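## Task

Get exactly one small part (block, cylinder or plug) into each pocket of the turntable's trays. Parts may be released into a chute in the turntable lid from just above the chute rim. Pockets only line up with chutes briefly: each press of the green button rotates the table a quarter turn counter-clockwise (viewed from above), and 4.1 s after the press a pocket is passing beneath every chute. A press registers only when the table is at rest (white glowing strips on the lid edges mean it is turning) and only if the button is held down briefly; release it before pressing again. Only 5 quarter turns are available from the button. The table must be at rest at the finish. Arm bases in metres and facing in degrees counter-clockwise from +x: arm1 x=+0.63 y=-0.09 z=+0.74 facing -133; arm2 x=-0.01 y=+0.63 z=+0.81 facing -48; arm3 x=-0.63 y=+0.00 z=+0.80 facing +50; arm4 x=+0.07 y=-0.63 z=+0.75 facing +132. Finish by opening the grippers and pulling the arms away; anything held in place only by a robot does not count.

## Robot and tools

Setup: four identical i2rt Big YAM arms (arm1, arm2, arm3, arm4), each with six joints, a two-finger gripper and a wrist camera. Room cameras are cam_corner and cam_top; wrist cameras are arm1_cam_wrist to arm4_cam_wrist. All images are 504x504 pixels. Reach is about 1.0 m from the joint 1 axis. Occasionally a loose object gets a short push from outside.

Frame: a single world frame with origin on the floor and +z up. Base positions and facings appear in the task text. The hand point is halfway between the fingertips; the hand z axis runs along the fingers and the fingers open along its y axis.

execute_actions: argument "actions" is a list holding one action object, or empty to just read state and images. The action is keyed by arm name; under each name goes "joints", an object of absolute joint targets (not offsets) by name. Allowed keys and ranges: joint1_rad -2.879 to 2.879 (base yaw; positive = counter-clockwise from above; 0 = along the base's facing), joint2_rad 0 to 3.141 (shoulder; 0 = upper arm back and near level, increasing lifts it up then forward), joint3_rad 0 to 3.019 (elbow; 0 = folded, increasing opens), joint4_rad -1.692 to 1.57 (hand pitch; positive tips fingers up), joint5_rad -1.57 to 1.57 (hand side swing; positive to the arm's right), joint6_rad -2.094 to 2.094 (hand roll; positive clockwise viewed from behind), all in radians; gripper_m 0 to 0.093 in metres, the fingertip gap. Completion tolerances: ±0.045, ±0.14, ±0.09, ±0.055, ±0.03, ±0.035 rad and ±0.003 m. Any subset of keys and arms may be given; everything in one action starts together but may finish at different times, and one action can run 15 s at most. Omitted joints or arms may keep driving toward earlier targets. Joints move at different speeds, so the hand can sweep a wide path. Optional "cameras": list of names, or "all"/omitted/null for all, [] for none; images come back in the order shown on the "pictures" line. Unknown keys, names or out-of-range numbers reject the whole call with no motion.

wait: "seconds" 0 to 10; nothing new is commanded, the scene keeps running, and state plus images are returned. Handy for timing the turntable after a button press.

zoom_image: "camera" plus "region" [x0, y0, x1, y1] in pixels of that camera's most recent full image, top-left origin, at most 504 by 504.

finished_scene: "scene" integer (1 or 2); ends that scene permanently and reports success. Only call it after parts are in place, the table is still, and grippers are open and withdrawn.

Reading results: joint_positions gives actual angles. joint_status tells how each commanded motion ended: "off_target" (stopped short, may still push), "contact_stop" or "time_out" (target dropped, joint holds where it stopped; after time_out a joint may keep a target within 0.375, 0.375, 0.113, 0.225, 0.075, 0.3 rad of its position for joints 1 to 6 and continue pushing), "not_followed" (a self/inter-arm collision check blocked that arm's joint targets, usually with a "cause:" line; its gripper target still runs, and blocked targets may be retried later). on_its_own lists what moved without this call's command; "held at" is a target, not a position. To relieve a pushing joint, command its reported position. Tiny target changes may not move a joint. A loaded joint sags slowly. "limit_stop_at_motor_heat" and an OVER-TEMPERATURE FAULT line mean an arm overheated (at 100 °C) and dropped; resend targets after it cools. MOTOR HOT warns from 85 °C. The robot keeps its last command while you think, and the scene time keeps running.

Cautions: arms do not stop on contact and can push hard, heating motors; avoid long pushes and holding loads needlessly. Hard pressing between two robots ends the run in failure, and hard hits may too; the collision check can be late and ignores fingers, gripper housings and wrist cameras, and nothing reports arm-to-arm touching. Don't knock parts or anything else out of the work area. Avoid dropping parts except deliberately into a chute from just above its rim, and avoid slips, slams and hard pushes. Press the button only when the lid strips are not glowing, hold briefly, lift off before any further press, and remember only five quarter turns work. Faster robot motion is better.

Each tool is called after "Call:" as name(argument=value, ...), one argument or row to a line, values as JSON.

## Session

Call:
execute_actions(
  actions=[],
)

Scene clock: 0.00 s.
Motor temperatures (°C, as the motors report them): arm1=[32 33 33 35 34 35] | arm2=[34 32 34 34 32 33] | arm3=[32 35 35 35 33 32] | arm4=[34 33 32 35 32 34]
arm1.joint_positions: joint1_rad=+0.268 joint2_rad=+0.435 joint3_rad=+1.449 joint4_rad=-1.532 joint5_rad=+0.010 joint6_rad=-0.014 gripper_m=+0.094
arm1.joint_status: not commanded
arm1.hand: x=+0.5645 y=-0.1884 z=+1.2948 quat_wxyz=(-0.262, -0.738, -0.449, +0.430) (m; scene frame)
arm2.joint_positions: joint1_rad=-0.647 joint2_rad=+0.453 joint3_rad=+1.452 joint4_rad=-1.551 joint5_rad=-0.002 joint6_rad=+0.014 gripper_m=+0.094
arm2.joint_status: not commanded
arm2.hand: x=+0.0019 y=+0.5061 z=+1.3642 quat_wxyz=(-0.362, -0.591, -0.641, +0.330) (m; scene frame)
arm3.joint_positions: joint1_rad=+0.604 joint2_rad=+0.448 joint3_rad=+1.469 joint4_rad=-1.544 joint5_rad=+0.012 joint6_rad=-0.002 gripper_m=+0.095
arm3.joint_status: not commanded
arm3.hand: x=-0.6094 y=+0.1191 z=+1.3631 quat_wxyz=(-0.373, +0.578, -0.641, -0.340) (m; scene frame)
arm4.joint_positions: joint1_rad=-0.105 joint2_rad=+0.440 joint3_rad=+1.468 joint4_rad=-1.539 joint5_rad=-0.007 joint6_rad=+0.009 gripper_m=+0.094
arm4.joint_status: not commanded
arm4.hand: x=+0.0034 y=-0.5331 z=+1.3119 quat_wxyz=(-0.223, +0.769, -0.391, -0.454) (m; scene frame)
pictures: arm1_cam_wrist, arm2_cam_wrist, arm3_cam_wrist, arm4_cam_wrist, cam_corner, cam_top
Images, in order (width x height): arm1_cam_wrist 504x504, arm2_cam_wrist 504x504, arm3_cam_wrist 504x504, arm4_cam_wrist 504x504, cam_corner 504x504, cam_top 504x504.

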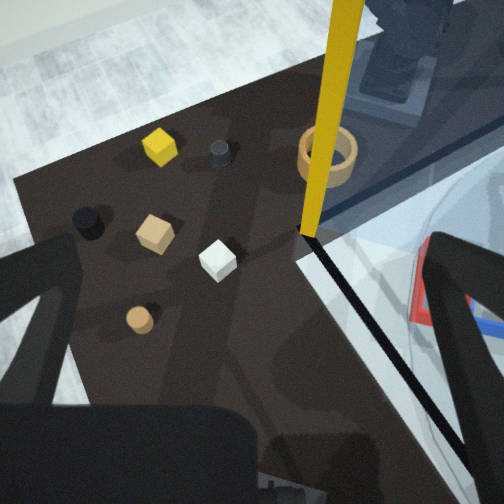

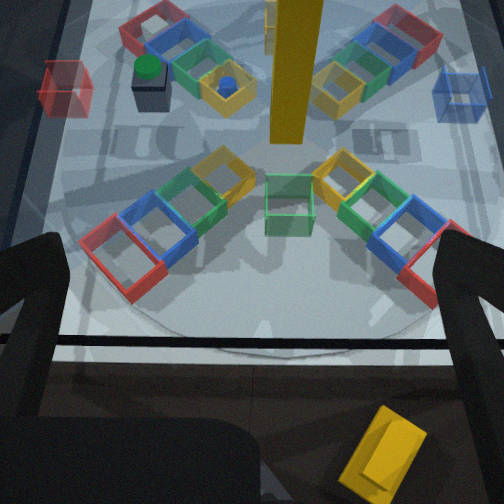

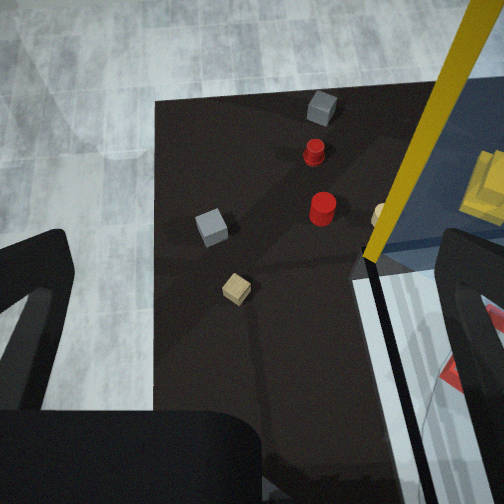

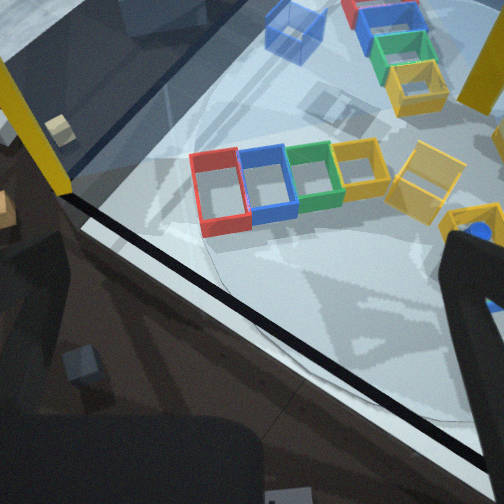

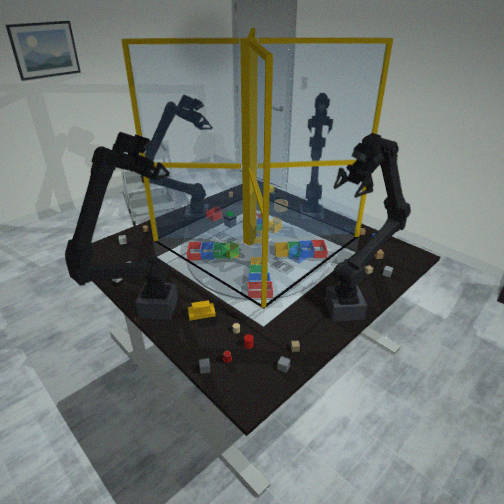

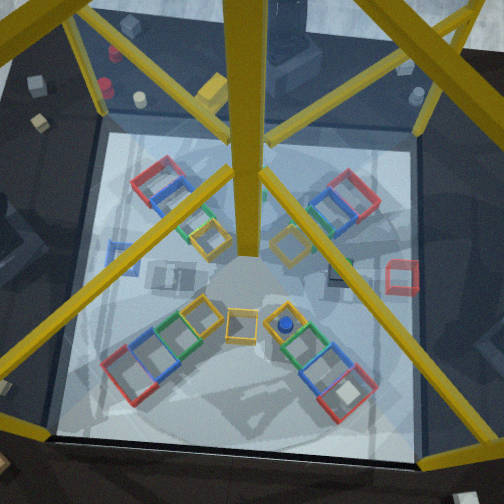

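Call:
execute_actions(
  actions=[
    {"arm1":{"joints":{"joint4_rad":-0.9}},"arm2":{"joints":{"joint3_rad":0.9}},"arm3":{"joints":{"joint2_rad":0.9}},"arm4":{"joints":{"joint1_rad":0.9}}},
  ],
)

Call:
zoom_image(
  camera="cam_top",
  region=[250, 130, 450, 330],
)

Scene clock: 44.67 s.
Motor temperatures (°C, as the motors report them): arm1=[32 34 35 35 34 35] | arm2=[34 33 37 35 32 33] | arm3=[32 35 37 35 33 32] | arm4=[34 34 36 36 32 34]
arm1.joint_positions: joint1_rad=+0.268 joint2_rad=+0.435 joint3_rad=+1.449 joint4_rad=-0.924 joint5_rad=+0.010 joint6_rad=-0.014 gripper_m=+0.094
arm1.joint_status: all done
arm1.hand: x=+0.5481 y=-0.2148 z=+1.4388 quat_wxyz=(-0.382, -0.578, -0.346, +0.633) (m; scene frame)
arm2.joint_positions: joint1_rad=-0.647 joint2_rad=+0.456 joint3_rad=+0.899 joint4_rad=-1.551 joint5_rad=-0.002 joint6_rad=+0.014 gripper_m=+0.094
arm2.joint_status: all done
arm2.hand: x=+0.0036 y=+0.4656 z=+1.1171 quat_wxyz=(-0.170, -0.661, -0.714, +0.157) (m; scene frame)
arm3.joint_positions: joint1_rad=+0.604 joint2_rad=+0.897 joint3_rad=+1.469 joint4_rad=-1.544 joint5_rad=+0.012 joint6_rad=-0.002 gripper_m=+0.095
arm3.joint_status: all done
arm3.hand: x=-0.5944 y=+0.2952 z=+1.2786 quat_wxyz=(-0.221, +0.641, -0.707, -0.202) (m; scene frame)
arm4.joint_positions: joint1_rad=+0.891 joint2_rad=+0.440 joint3_rad=+1.468 joint4_rad=-1.539 joint5_rad=-0.007 joint6_rad=+0.009 gripper_m=+0.094
arm4.joint_status: all done
arm4.hand: x=-0.0445 y=-0.6370 z=+1.3120 quat_wxyz=(+0.021, +0.862, +0.023, -0.506) (m; scene frame)
pictures: arm1_cam_wrist, arm2_cam_wrist, arm3_cam_wrist, arm4_cam_wrist, cam_corner, cam_top
Images, in order (width x height): arm1_cam_wrist 504x504, arm2_cam_wrist 504x504, arm3_cam_wrist 504x504, arm4_cam_wrist 504x504, cam_corner 504x504, cam_top 504x504.

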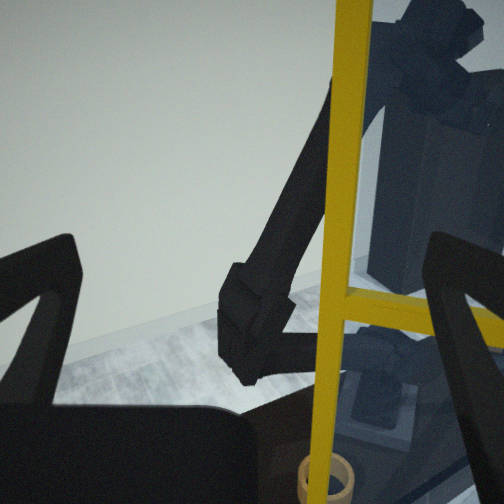

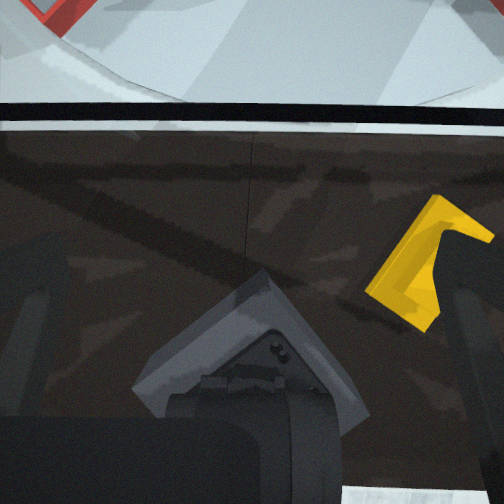

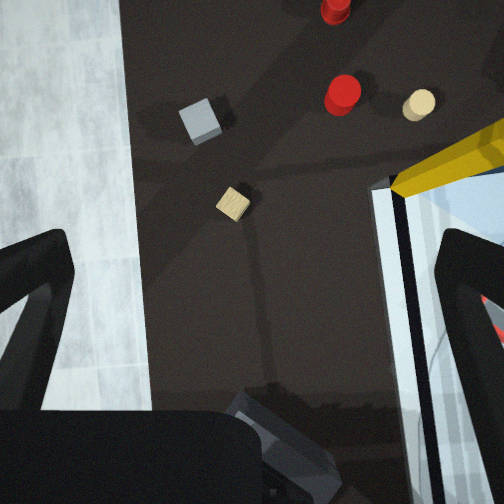

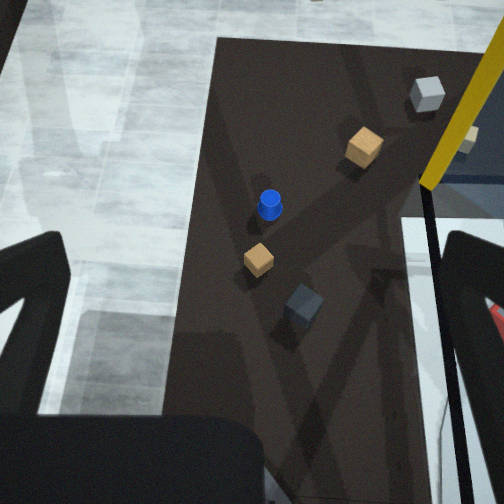

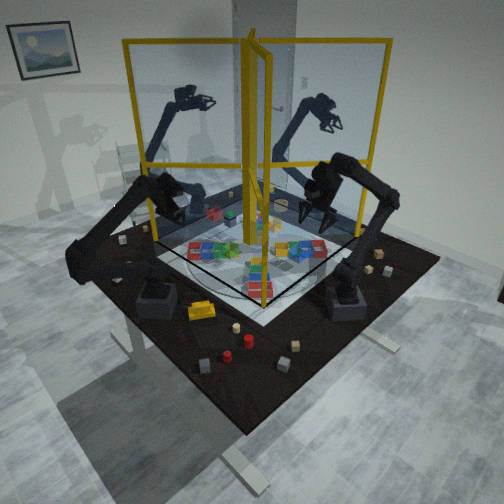

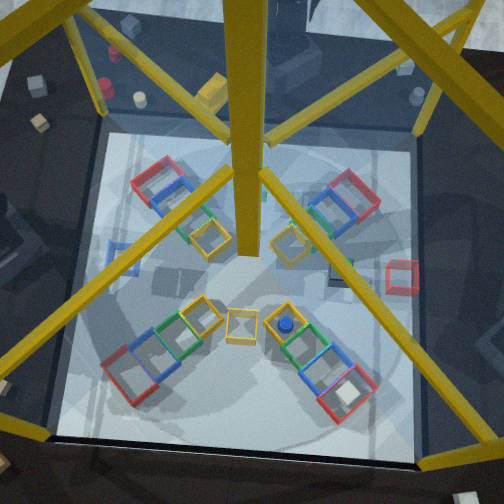

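Region (250, 130, 450, 330) of cam_top's 504x504 image, scaled by 2.520, with more detail than that image has.

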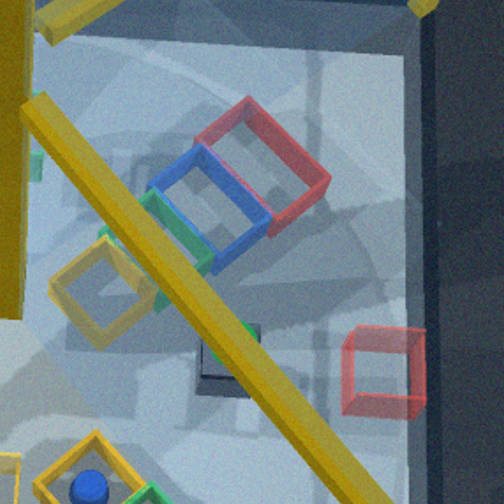

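Call:
execute_actions(
  actions=[
    {"arm1":{"joints":{"joint1_rad":0.8,"joint2_rad":1.1,"joint3_rad":1.12,"joint4_rad":-1.08}},"arm2":{"joints":{"joint1_rad":0.89,"joint2_rad":1.1,"joint3_rad":1.12,"joint4_rad":-1.08}},"arm3":{"joints":{"joint1_rad":0.6,"joint2_rad":1.1,"joint3_rad":1.12,"joint4_rad":-1.08}},"arm4":{"joints":{"joint1_rad":0.89,"joint2_rad":1.1,"joint3_rad":1.12,"joint4_rad":-1.08}}},
  ],
)

Scene clock: 137.87 s.
Motor temperatures (°C, as the motors report them): arm1=[32 34 37 36 34 35] | arm2=[34 33 41 34 32 33] | arm3=[32 35 41 35 33 32] | arm4=[34 34 37 36 32 34]
arm1.joint_positions: joint1_rad=+0.802 joint2_rad=+1.109 joint3_rad=+1.107 joint4_rad=-1.065 joint5_rad=+0.011 joint6_rad=-0.014 gripper_m=+0.094
arm1.joint_status: all done
arm1.hand: x=+0.6478 y=-0.4971 z=+1.0285 quat_wxyz=(-0.185, -0.661, -0.706, +0.175) (m; scene frame)
arm2.joint_positions: joint1_rad=+0.891 joint2_rad=+1.100 joint3_rad=+1.109 joint4_rad=-1.092 joint5_rad=-0.002 joint6_rad=+0.025 gripper_m=+0.094
arm2.joint_status: all done
arm2.hand: x=+0.3958 y=+0.6544 z=+1.0959 quat_wxyz=(-0.237, +0.016, -0.971, -0.008) (m; scene frame)
arm3.joint_positions: joint1_rad=+0.604 joint2_rad=+1.107 joint3_rad=+1.104 joint4_rad=-1.104 joint5_rad=+0.012 joint6_rad=-0.002 gripper_m=+0.095
arm3.joint_status: all done
arm3.hand: x=-0.5871 y=+0.4033 z=+1.0858 quat_wxyz=(-0.173, +0.654, -0.719, -0.158) (m; scene frame)
arm4.joint_positions: joint1_rad=+0.891 joint2_rad=+1.114 joint3_rad=+1.108 joint4_rad=-1.095 joint5_rad=-0.007 joint6_rad=+0.009 gripper_m=+0.094
arm4.joint_status: all done
arm4.hand: x=-0.3333 y=-0.6548 z=+1.0309 quat_wxyz=(+0.012, +0.972, +0.025, -0.233) (m; scene frame)
pictures: arm1_cam_wrist, arm2_cam_wrist, arm3_cam_wrist, arm4_cam_wrist, cam_corner, cam_top
Images, in order (width x height): arm1_cam_wrist 504x504, arm2_cam_wrist 504x504, arm3_cam_wrist 504x504, arm4_cam_wrist 504x504, cam_corner 504x504, cam_top 504x504.

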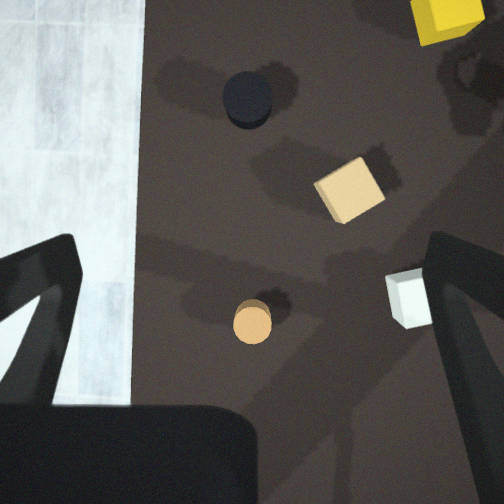

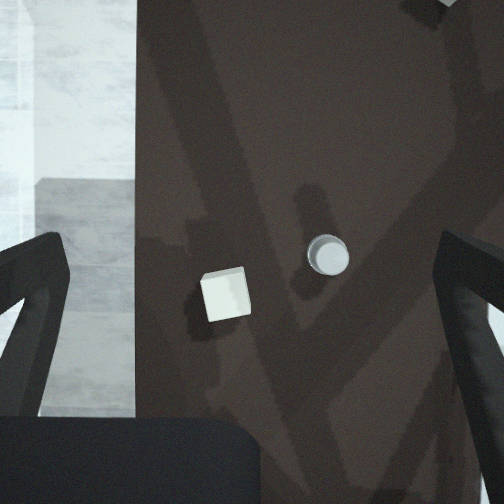

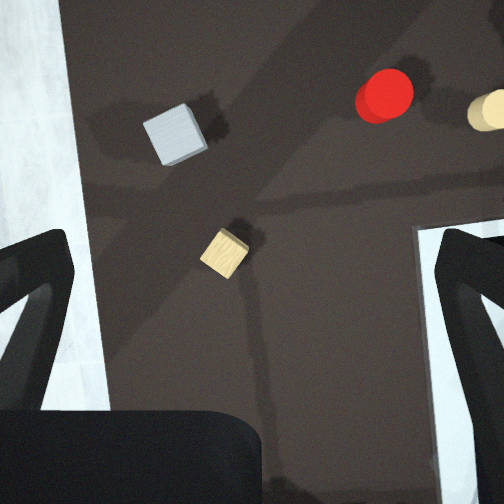

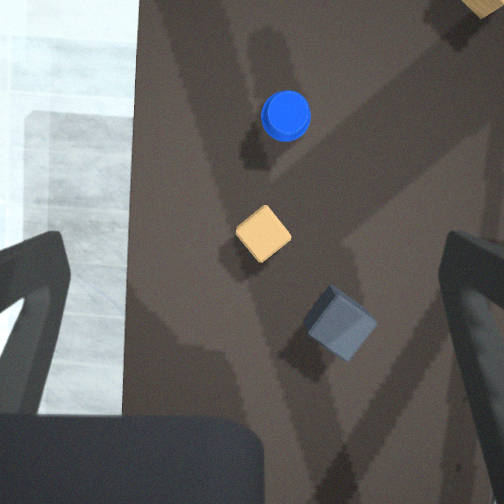

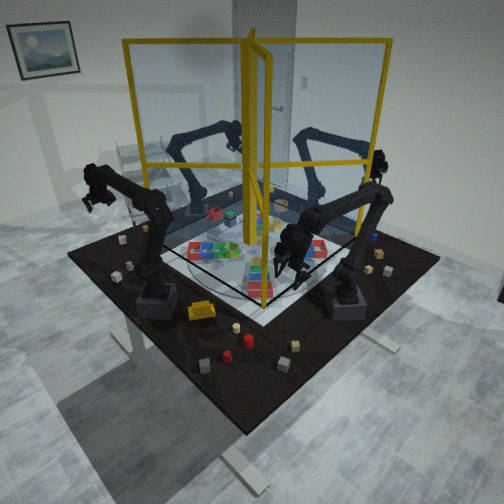

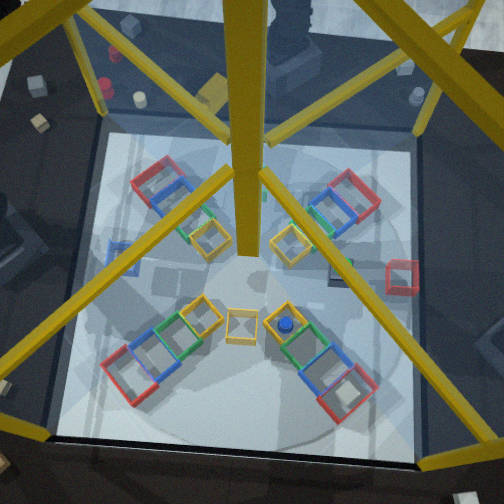

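Call:
execute_actions(
  actions=[
    {"arm1":{"joints":{"joint2_rad":1.167,"joint3_rad":0.829,"joint4_rad":-0.729}},"arm2":{"joints":{"joint2_rad":1.167,"joint3_rad":0.829,"joint4_rad":-0.75}},"arm3":{"joints":{"joint2_rad":1.167,"joint3_rad":0.829,"joint4_rad":-0.75}},"arm4":{"joints":{"joint2_rad":1.167,"joint3_rad":0.829,"joint4_rad":-0.75}}},
  ],
  cameras=["arm1_cam_wrist","arm2_cam_wrist","arm3_cam_wrist","arm4_cam_wrist"],
)

Scene clock: 156.57 s.
Motor temperatures (°C, as the motors report them): arm1=[32 34 39 36 34 35] | arm2=[34 33 43 35 32 33] | arm3=[32 35 42 35 33 32] | arm4=[34 34 39 36 32 34]
arm1.joint_positions: joint1_rad=+0.802 joint2_rad=+1.166 joint3_rad=+0.830 joint4_rad=-0.749 joint5_rad=+0.011 joint6_rad=-0.014 gripper_m=+0.094
arm1.joint_status: all done
arm1.hand: x=+0.6492 y=-0.4945 z=+0.9068 quat_wxyz=(-0.178, -0.663, -0.708, +0.169) (m; scene frame)
arm2.joint_positions: joint1_rad=+0.891 joint2_rad=+1.170 joint3_rad=+0.823 joint4_rad=-0.765 joint5_rad=-0.002 joint6_rad=+0.025 gripper_m=+0.094
arm2.joint_status: all done
arm2.hand: x=+0.3919 y=+0.6536 z=+0.9665 quat_wxyz=(-0.223, +0.016, -0.975, -0.008) (m; scene frame)
arm3.joint_positions: joint1_rad=+0.604 joint2_rad=+1.172 joint3_rad=+0.821 joint4_rad=-0.774 joint5_rad=+0.012 joint6_rad=-0.002 gripper_m=+0.095
arm3.joint_status: all done
arm3.hand: x=-0.5889 y=+0.4018 z=+0.9599 quat_wxyz=(-0.166, +0.656, -0.721, -0.152) (m; scene frame)
arm4.joint_positions: joint1_rad=+0.891 joint2_rad=+1.175 joint3_rad=+0.829 joint4_rad=-0.765 joint5_rad=-0.007 joint6_rad=+0.009 gripper_m=+0.094
arm4.joint_status: all done
arm4.hand: x=-0.3311 y=-0.6548 z=+0.9082 quat_wxyz=(+0.012, +0.973, +0.025, -0.228) (m; scene frame)
pictures: arm1_cam_wrist, arm2_cam_wrist, arm3_cam_wrist, arm4_cam_wrist
Images, in order (width x height): arm1_cam_wrist 504x504, arm2_cam_wrist 504x504, arm3_cam_wrist 504x504, arm4_cam_wrist 504x504.

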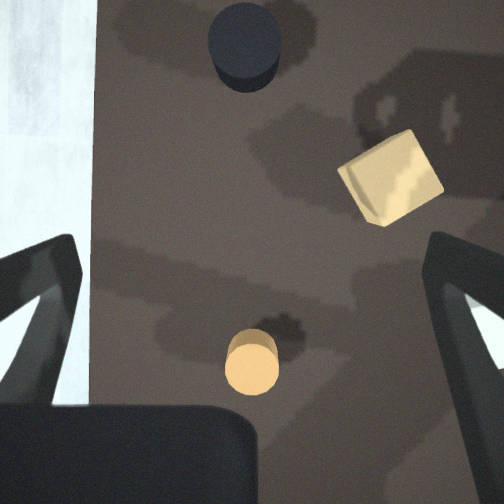

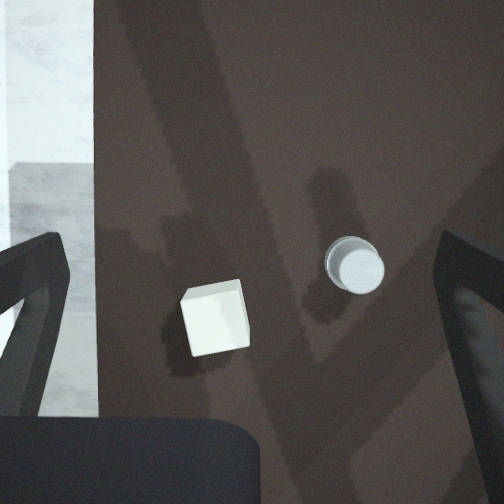

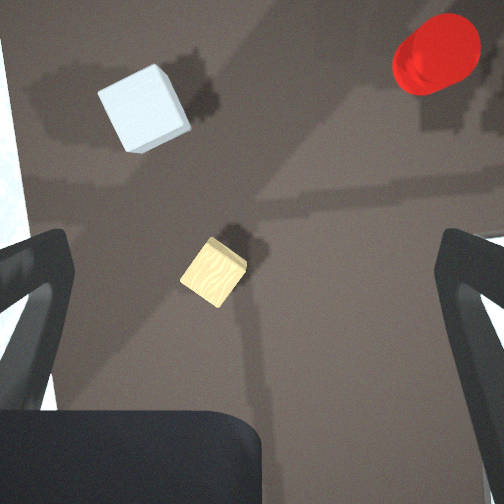

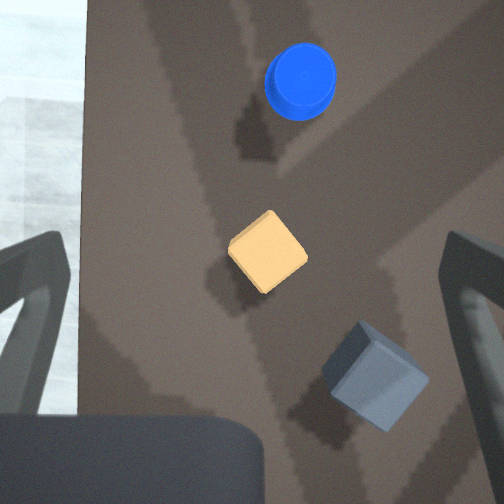

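Call:
execute_actions(
  actions=[
    {"arm1":{"joints":{"joint1_rad":0.802,"joint2_rad":1.347,"joint3_rad":0.846,"joint4_rad":-1.07}},"arm2":{"joints":{"joint1_rad":0.702,"joint2_rad":1.568,"joint3_rad":0.87,"joint4_rad":-0.873}},"arm3":{"joints":{"joint1_rad":0.668,"joint2_rad":1.549,"joint3_rad":0.86,"joint4_rad":-0.882,"joint6_rad":0.73}},"arm4":{"joints":{"joint1_rad":0.836,"joint2_rad":1.723,"joint3_rad":1.256,"joint4_rad":-1.104}}},
  ],
  cameras=["arm1_cam_wrist","arm2_cam_wrist","arm3_cam_wrist","arm4_cam_wrist"],
)

Scene clock: 230.63 s.
Motor temperatures (°C, as the motors report them): arm1=[32 34 40 36 34 35] | arm2=[34 34 44 35 32 33] | arm3=[32 36 42 35 33 32] | arm4=[34 35 40 36 32 34]
arm1.joint_positions: joint1_rad=+0.802 joint2_rad=+1.353 joint3_rad=+0.830 joint4_rad=-1.055 joint5_rad=+0.011 joint6_rad=-0.014 gripper_m=+0.094
arm1.joint_status: all done
arm1.hand: x=+0.6460 y=-0.4204 z=+0.8224 quat_wxyz=(-0.002, -0.681, -0.732, +0.000) (m; scene frame)
arm2.joint_positions: joint1_rad=+0.695 joint2_rad=+1.571 joint3_rad=+0.846 joint4_rad=-0.864 joint5_rad=-0.002 joint6_rad=+0.024 gripper_m=+0.094
arm2.joint_status: all done
arm2.hand: x=+0.3541 y=+0.5785 z=+0.8216 quat_wxyz=(+0.013, -0.082, -0.997, +0.001) (m; scene frame)
arm3.joint_positions: joint1_rad=+0.668 joint2_rad=+1.557 joint3_rad=+0.822 joint4_rad=-0.867 joint5_rad=+0.012 joint6_rad=+0.722 gripper_m=+0.095
arm3.joint_status: all done
arm3.hand: x=-0.6177 y=+0.3630 z=+0.8154 quat_wxyz=(+0.005, +0.400, -0.917, +0.009) (m; scene frame)
arm4.joint_positions: joint1_rad=+0.842 joint2_rad=+1.735 joint3_rad=+1.204 joint4_rad=-1.096 joint5_rad=-0.007 joint6_rad=+0.009 gripper_m=+0.094
arm4.joint_status: all done
arm4.hand: x=-0.3914 y=-0.6358 z=+0.8064 quat_wxyz=(+0.004, +1.000, +0.001, +0.028) (m; scene frame)
pictures: arm1_cam_wrist, arm2_cam_wrist, arm3_cam_wrist, arm4_cam_wrist
Images, in order (width x height): arm1_cam_wrist 504x504, arm2_cam_wrist 504x504, arm3_cam_wrist 504x504, arm4_cam_wrist 504x504.

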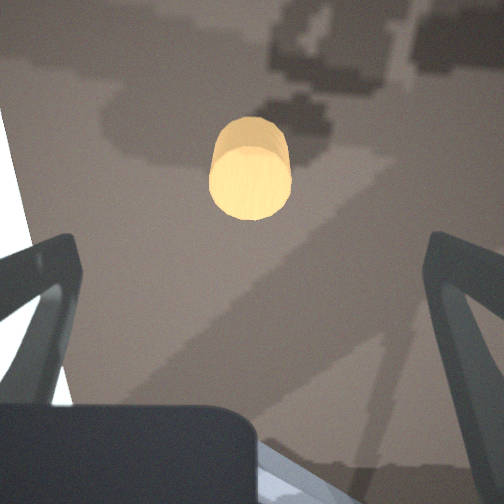

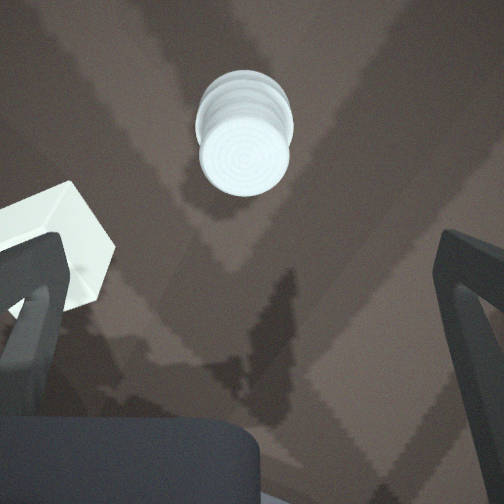

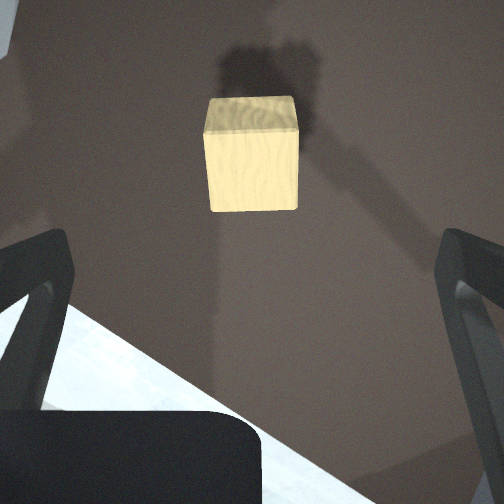

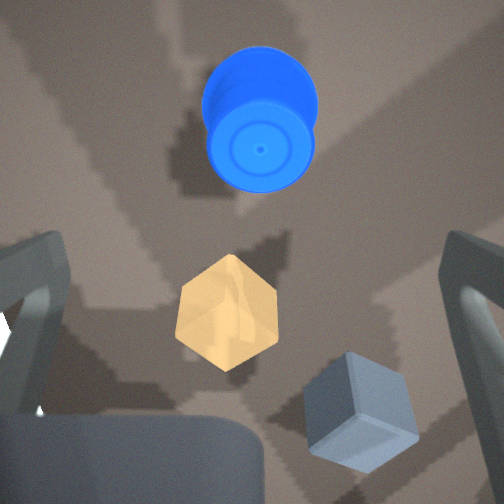

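Call:
execute_actions(
  actions=[
    {"arm1":{"joints":{"joint2_rad":1.475,"joint3_rad":0.735,"joint4_rad":-0.805}},"arm2":{"joints":{"joint2_rad":1.712,"joint3_rad":0.80,"joint4_rad":-0.635}},"arm3":{"joints":{"joint2_rad":1.688,"joint3_rad":0.762,"joint4_rad":-0.62}},"arm4":{"joints":{"joint2_rad":1.803,"joint3_rad":1.165,"joint4_rad":-0.90}}},
  ],
  cameras=["arm1_cam_wrist","arm2_cam_wrist","arm3_cam_wrist","arm4_cam_wrist"],
)

Scene clock: 266.13 s.
Motor temperatures (°C, as the motors report them): arm1=[32 35 40 36 34 35] | arm2=[34 35 44 34 32 33] | arm3=[32 37 42 35 33 32] | arm4=[34 36 44 36 32 34]
arm1.joint_positions: joint1_rad=+0.802 joint2_rad=+1.478 joint3_rad=+0.734 joint4_rad=-0.821 joint5_rad=+0.011 joint6_rad=-0.014 gripper_m=+0.094
arm1.joint_status: all done
arm1.hand: x=+0.6470 y=-0.4226 z=+0.7535 quat_wxyz=(-0.007, -0.681, -0.732, +0.005) (m; scene frame)
arm2.joint_positions: joint1_rad=+0.695 joint2_rad=+1.716 joint3_rad=+0.796 joint4_rad=-0.647 joint5_rad=-0.002 joint6_rad=+0.024 gripper_m=+0.094
arm2.joint_status: all done
arm2.hand: x=+0.3589 y=+0.5774 z=+0.7576 quat_wxyz=(+0.001, -0.081, -0.997, +0.002) (m; scene frame)
arm3.joint_positions: joint1_rad=+0.668 joint2_rad=+1.698 joint3_rad=+0.756 joint4_rad=-0.638 joint5_rad=+0.012 joint6_rad=+0.722 gripper_m=+0.095
arm3.joint_status: all done
arm3.hand: x=-0.6185 y=+0.3633 z=+0.7501 quat_wxyz=(+0.000, +0.399, -0.917, -0.001) (m; scene frame)
arm4.joint_positions: joint1_rad=+0.842 joint2_rad=+1.806 joint3_rad=+1.168 joint4_rad=-0.910 joint5_rad=-0.007 joint6_rad=+0.009 gripper_m=+0.094
arm4.joint_status: all done
arm4.hand: x=-0.4137 y=-0.6361 z=+0.7616 quat_wxyz=(+0.005, +1.000, +0.001, -0.011) (m; scene frame)
pictures: arm1_cam_wrist, arm2_cam_wrist, arm3_cam_wrist, arm4_cam_wrist
Images, in order (width x height): arm1_cam_wrist 504x504, arm2_cam_wrist 504x504, arm3_cam_wrist 504x504, arm4_cam_wrist 504x504.

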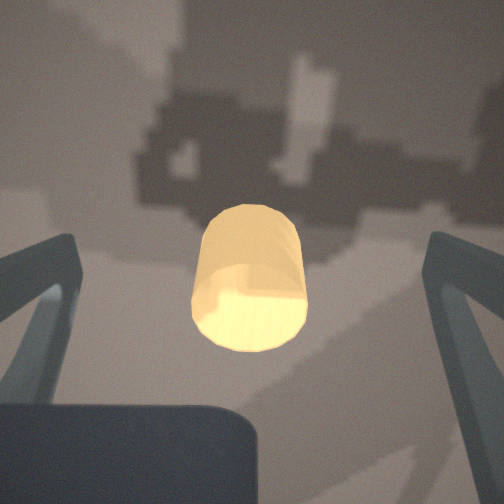

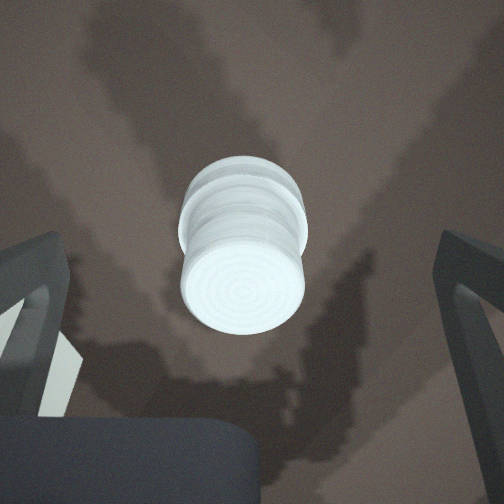

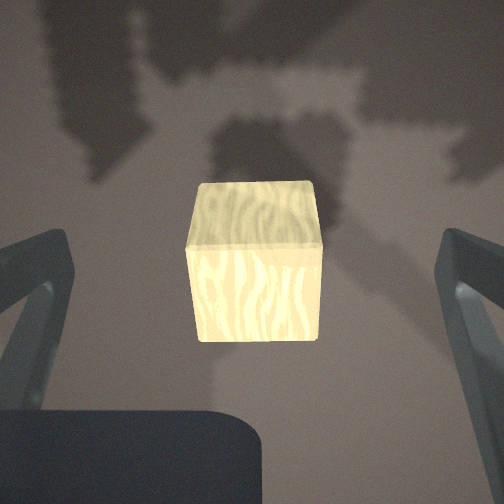

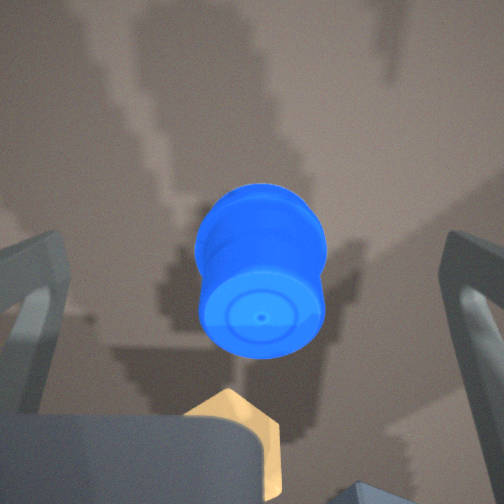

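Call:
execute_actions(
  actions=[
    {"arm1":{"joints":{"gripper_m":0.02}},"arm2":{"joints":{"gripper_m":0.02}},"arm3":{"joints":{"gripper_m":0.02}},"arm4":{"joints":{"gripper_m":0.02}}},
  ],
  cameras=["arm1_cam_wrist","arm2_cam_wrist","arm3_cam_wrist","arm4_cam_wrist"],
)

Scene clock: 276.03 s.
Motor temperatures (°C, as the motors report them): arm1=[32 35 40 36 34 35] | arm2=[34 35 43 34 32 33] | arm3=[32 37 41 35 33 32] | arm4=[34 36 42 36 32 34]
arm1.joint_positions: joint1_rad=+0.802 joint2_rad=+1.478 joint3_rad=+0.734 joint4_rad=-0.820 joint5_rad=+0.011 joint6_rad=-0.014 gripper_m=+0.020
arm1.joint_status: all done
arm1.hand: x=+0.6470 y=-0.4228 z=+0.7535 quat_wxyz=(-0.007, -0.681, -0.732, +0.005) (m; scene frame)
arm2.joint_positions: joint1_rad=+0.696 joint2_rad=+1.716 joint3_rad=+0.796 joint4_rad=-0.647 joint5_rad=-0.002 joint6_rad=+0.024 gripper_m=+0.028
arm2.joint_status: gripper_m off_target (ended at +0.028, target +0.020)
arm2.hand: x=+0.3589 y=+0.5776 z=+0.7576 quat_wxyz=(+0.001, -0.081, -0.997, +0.002) (m; scene frame)
arm3.joint_positions: joint1_rad=+0.668 joint2_rad=+1.698 joint3_rad=+0.756 joint4_rad=-0.638 joint5_rad=+0.012 joint6_rad=+0.723 gripper_m=+0.031
arm3.joint_status: gripper_m off_target (ended at +0.031, target +0.020)
arm3.hand: x=-0.6185 y=+0.3633 z=+0.7501 quat_wxyz=(+0.000, +0.399, -0.917, -0.001) (m; scene frame)
arm4.joint_positions: joint1_rad=+0.842 joint2_rad=+1.806 joint3_rad=+1.168 joint4_rad=-0.910 joint5_rad=-0.007 joint6_rad=+0.009 gripper_m=+0.022
arm4.joint_status: all done
arm4.hand: x=-0.4137 y=-0.6361 z=+0.7616 quat_wxyz=(+0.005, +1.000, +0.001, -0.011) (m; scene frame)
pictures: arm1_cam_wrist, arm2_cam_wrist, arm3_cam_wrist, arm4_cam_wrist
Images, in order (width x height): arm1_cam_wrist 504x504, arm2_cam_wrist 504x504, arm3_cam_wrist 504x504, arm4_cam_wrist 504x504.

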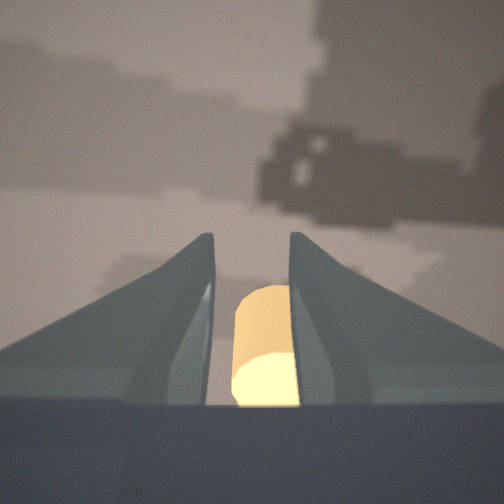

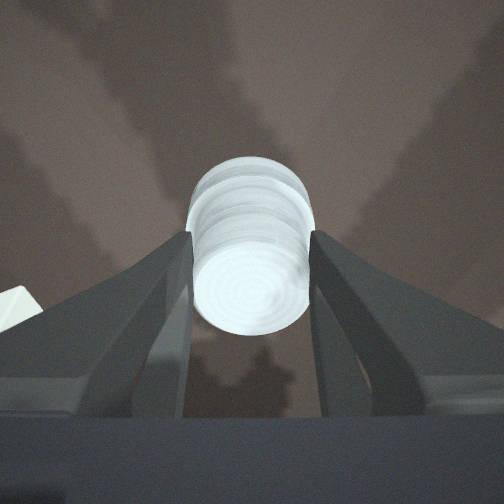

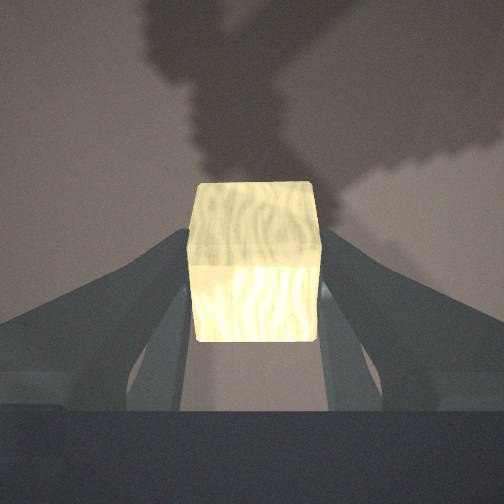

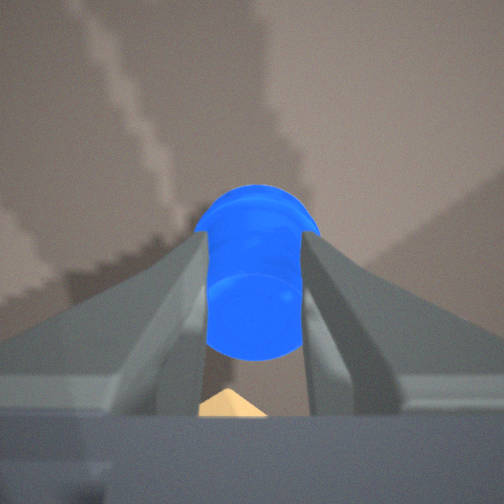

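Call:
execute_actions(
  actions=[
    {"arm1":{"joints":{"gripper_m":0.07,"joint2_rad":1.426,"joint3_rad":0.681,"joint4_rad":-0.80}},"arm2":{"joints":{"joint2_rad":1.0,"joint3_rad":0.88,"joint4_rad":-1.44}},"arm3":{"joints":{"joint2_rad":1.0,"joint3_rad":0.88,"joint4_rad":-1.44,"joint6_rad":0.0}},"arm4":{"joints":{"gripper_m":0.07,"joint2_rad":1.761,"joint3_rad":1.101,"joint4_rad":-0.878}}},
  ],
)

Scene clock: 307.77 s.
Motor temperatures (°C, as the motors report them): arm1=[32 35 39 36 34 35] | arm2=[34 35 42 34 32 33] | arm3=[32 37 41 35 33 32] | arm4=[34 37 40 36 32 34]
arm1.joint_positions: joint1_rad=+0.802 joint2_rad=+1.433 joint3_rad=+0.687 joint4_rad=-0.812 joint5_rad=+0.011 joint6_rad=-0.014 gripper_m=+0.070
arm1.joint_status: all done
arm1.hand: x=+0.6461 y=-0.4065 z=+0.7540 quat_wxyz=(-0.009, -0.681, -0.732, +0.007) (m; scene frame)
arm2.joint_positions: joint1_rad=+0.696 joint2_rad=+0.996 joint3_rad=+0.850 joint4_rad=-1.429 joint5_rad=-0.002 joint6_rad=+0.024 gripper_m=+0.028
arm2.joint_status: all done
arm2.hand: x=+0.2353 y=+0.5962 z=+0.9965 quat_wxyz=(+0.006, -0.081, -0.997, +0.002) (m; scene frame)
arm3.joint_positions: joint1_rad=+0.668 joint2_rad=+1.000 joint3_rad=+0.847 joint4_rad=-1.424 joint5_rad=+0.012 joint6_rad=+0.009 gripper_m=+0.031
arm3.joint_status: all done
arm3.hand: x=-0.6185 y=+0.2517 z=+0.9880 quat_wxyz=(-0.001, +0.694, -0.720, -0.002) (m; scene frame)
arm4.joint_positions: joint1_rad=+0.842 joint2_rad=+1.785 joint3_rad=+1.106 joint4_rad=-0.887 joint5_rad=-0.007 joint6_rad=+0.009 gripper_m=+0.070
arm4.joint_status: all done
arm4.hand: x=-0.3921 y=-0.6359 z=+0.7524 quat_wxyz=(+0.005, +1.000, +0.001, -0.003) (m; scene frame)
pictures: arm1_cam_wrist, arm2_cam_wrist, arm3_cam_wrist, arm4_cam_wrist, cam_corner, cam_top
Images, in order (width x height): arm1_cam_wrist 504x504, arm2_cam_wrist 504x504, arm3_cam_wrist 504x504, arm4_cam_wrist 504x504, cam_corner 504x504, cam_top 504x504.

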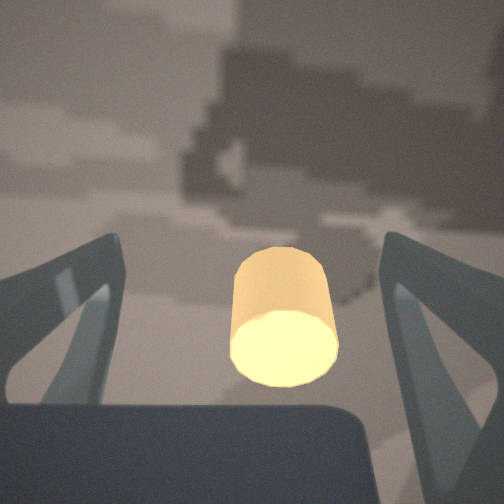

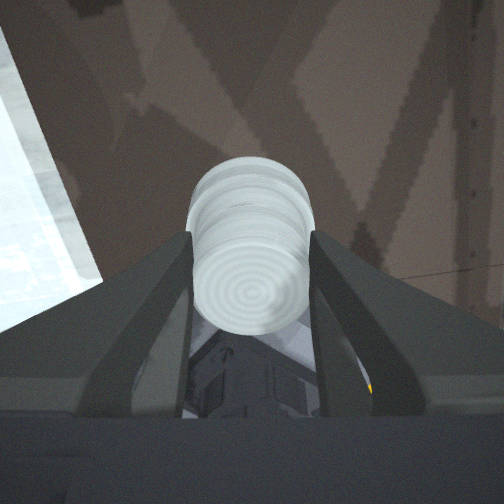

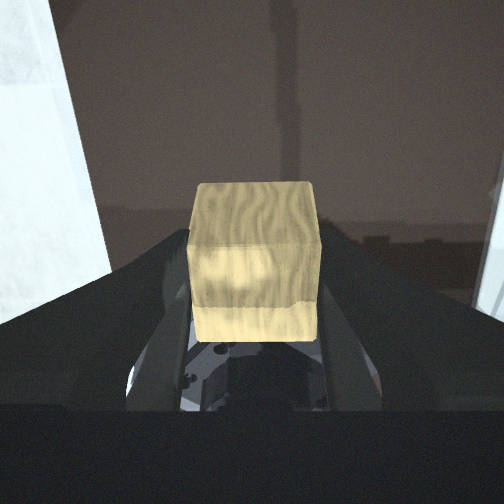

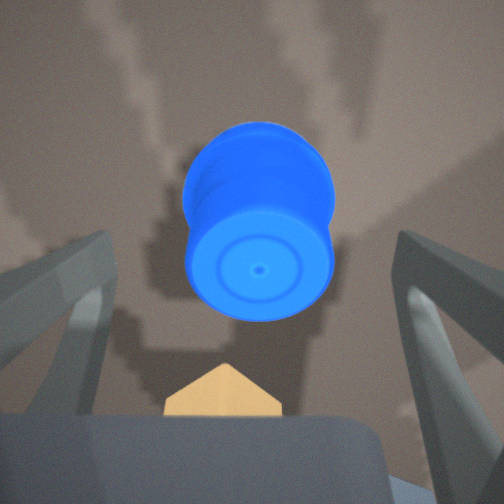

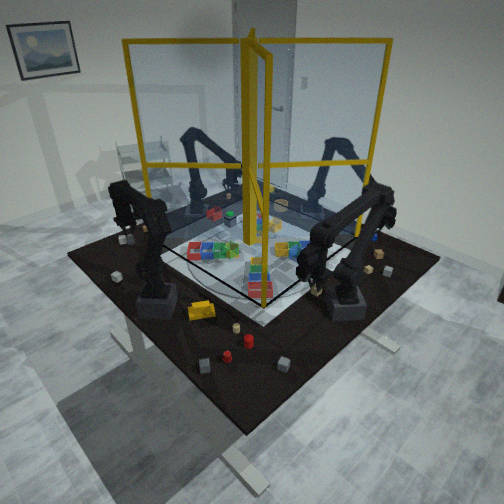

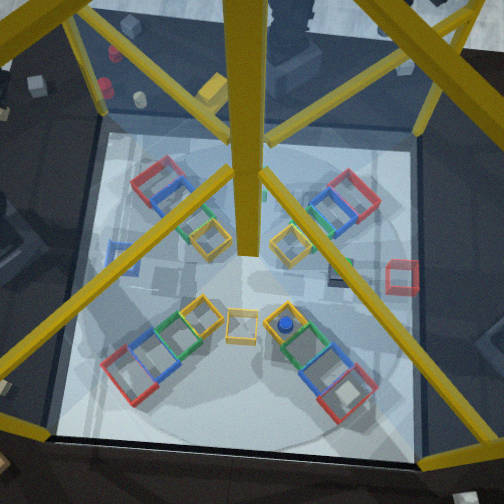

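Call:
execute_actions(
  actions=[
    {"arm1":{"joints":{"joint2_rad":1.376,"joint3_rad":0.628}},"arm2":{"joints":{"joint1_rad":-0.712,"joint4_rad":-0.95}},"arm3":{"joints":{"joint1_rad":-0.869,"joint4_rad":-1.25}},"arm4":{"joints":{"gripper_m":0.02}}},
  ],
)

Scene clock: 340.40 s.
Motor temperatures (°C, as the motors report them): arm1=[32 35 39 36 34 35] | arm2=[34 34 47 34 32 33] | arm3=[32 36 44 35 33 32] | arm4=[34 37 40 36 32 34]
arm1.joint_positions: joint1_rad=+0.802 joint2_rad=+1.383 joint3_rad=+0.634 joint4_rad=-0.811 joint5_rad=+0.011 joint6_rad=-0.014 gripper_m=+0.070
arm1.joint_status: all done
arm1.hand: x=+0.6449 y=-0.3859 z=+0.7531 quat_wxyz=(-0.009, -0.681, -0.732, +0.007) (m; scene frame)
arm2.joint_positions: joint1_rad=-0.712 joint2_rad=+0.997 joint3_rad=+0.850 joint4_rad=-0.964 joint5_rad=-0.001 joint6_rad=+0.024 gripper_m=+0.028
arm2.joint_status: all done
arm2.hand: x=-0.0033 y=+0.2708 z=+1.0252 quat_wxyz=(-0.165, -0.687, -0.689, +0.161) (m; scene frame)
arm3.joint_positions: joint1_rad=-0.867 joint2_rad=+1.000 joint3_rad=+0.847 joint4_rad=-1.265 joint5_rad=+0.013 joint6_rad=+0.006 gripper_m=+0.031
arm3.joint_status: all done
arm3.hand: x=-0.3382 y=+0.0013 z=+0.9847 quat_wxyz=(-0.070, +0.000, -0.998, +0.000) (m; scene frame)
arm4.joint_positions: joint1_rad=+0.842 joint2_rad=+1.785 joint3_rad=+1.106 joint4_rad=-0.887 joint5_rad=-0.006 joint6_rad=+0.009 gripper_m=+0.027
arm4.joint_status: gripper_m off_target (ended at +0.027, target +0.020)
arm4.hand: x=-0.3921 y=-0.6357 z=+0.7524 quat_wxyz=(+0.004, +1.000, +0.001, -0.003) (m; scene frame)
pictures: arm1_cam_wrist, arm2_cam_wrist, arm3_cam_wrist, arm4_cam_wrist, cam_corner, cam_top
Images, in order (width x height): arm1_cam_wrist 504x504, arm2_cam_wrist 504x504, arm3_cam_wrist 504x504, arm4_cam_wrist 504x504, cam_corner 504x504, cam_top 504x504.

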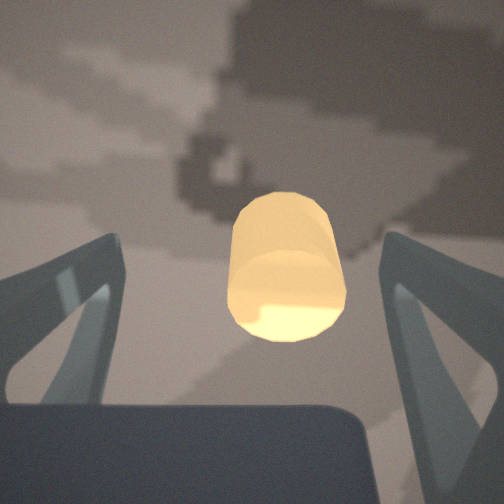

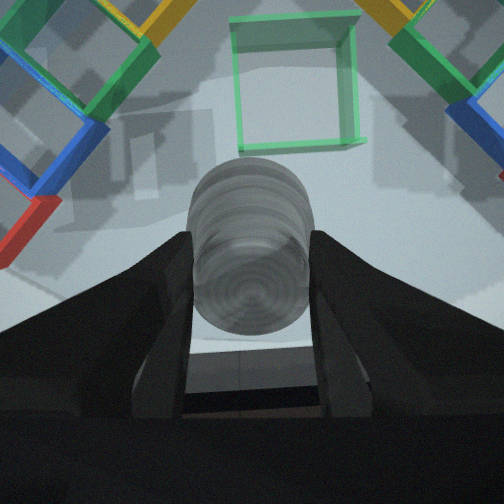

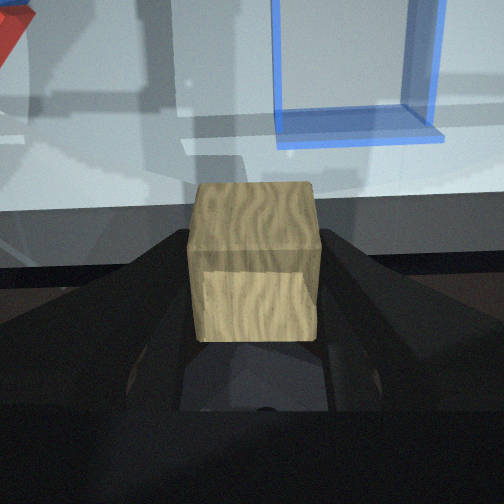

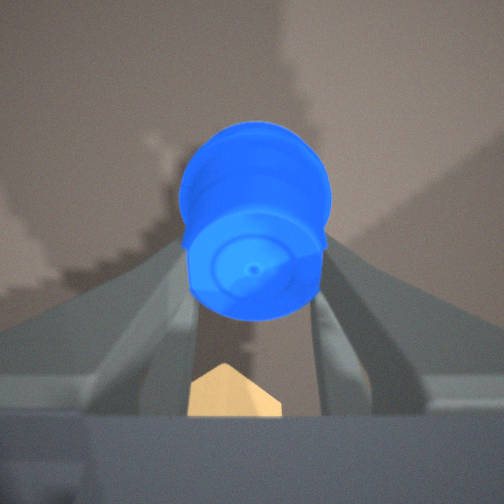

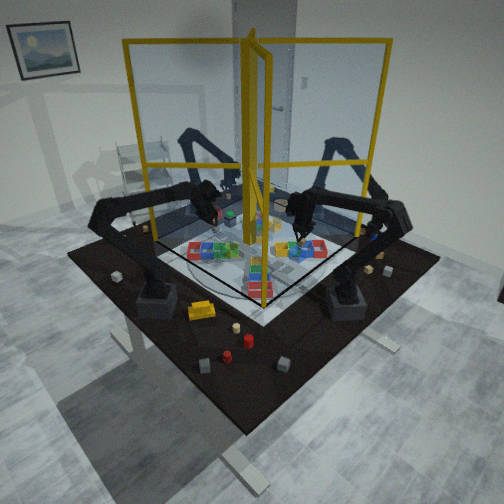

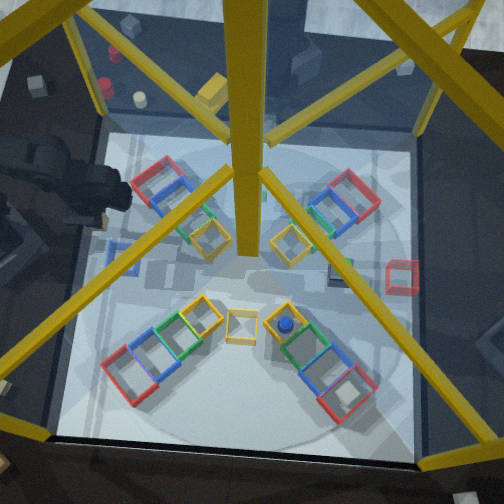

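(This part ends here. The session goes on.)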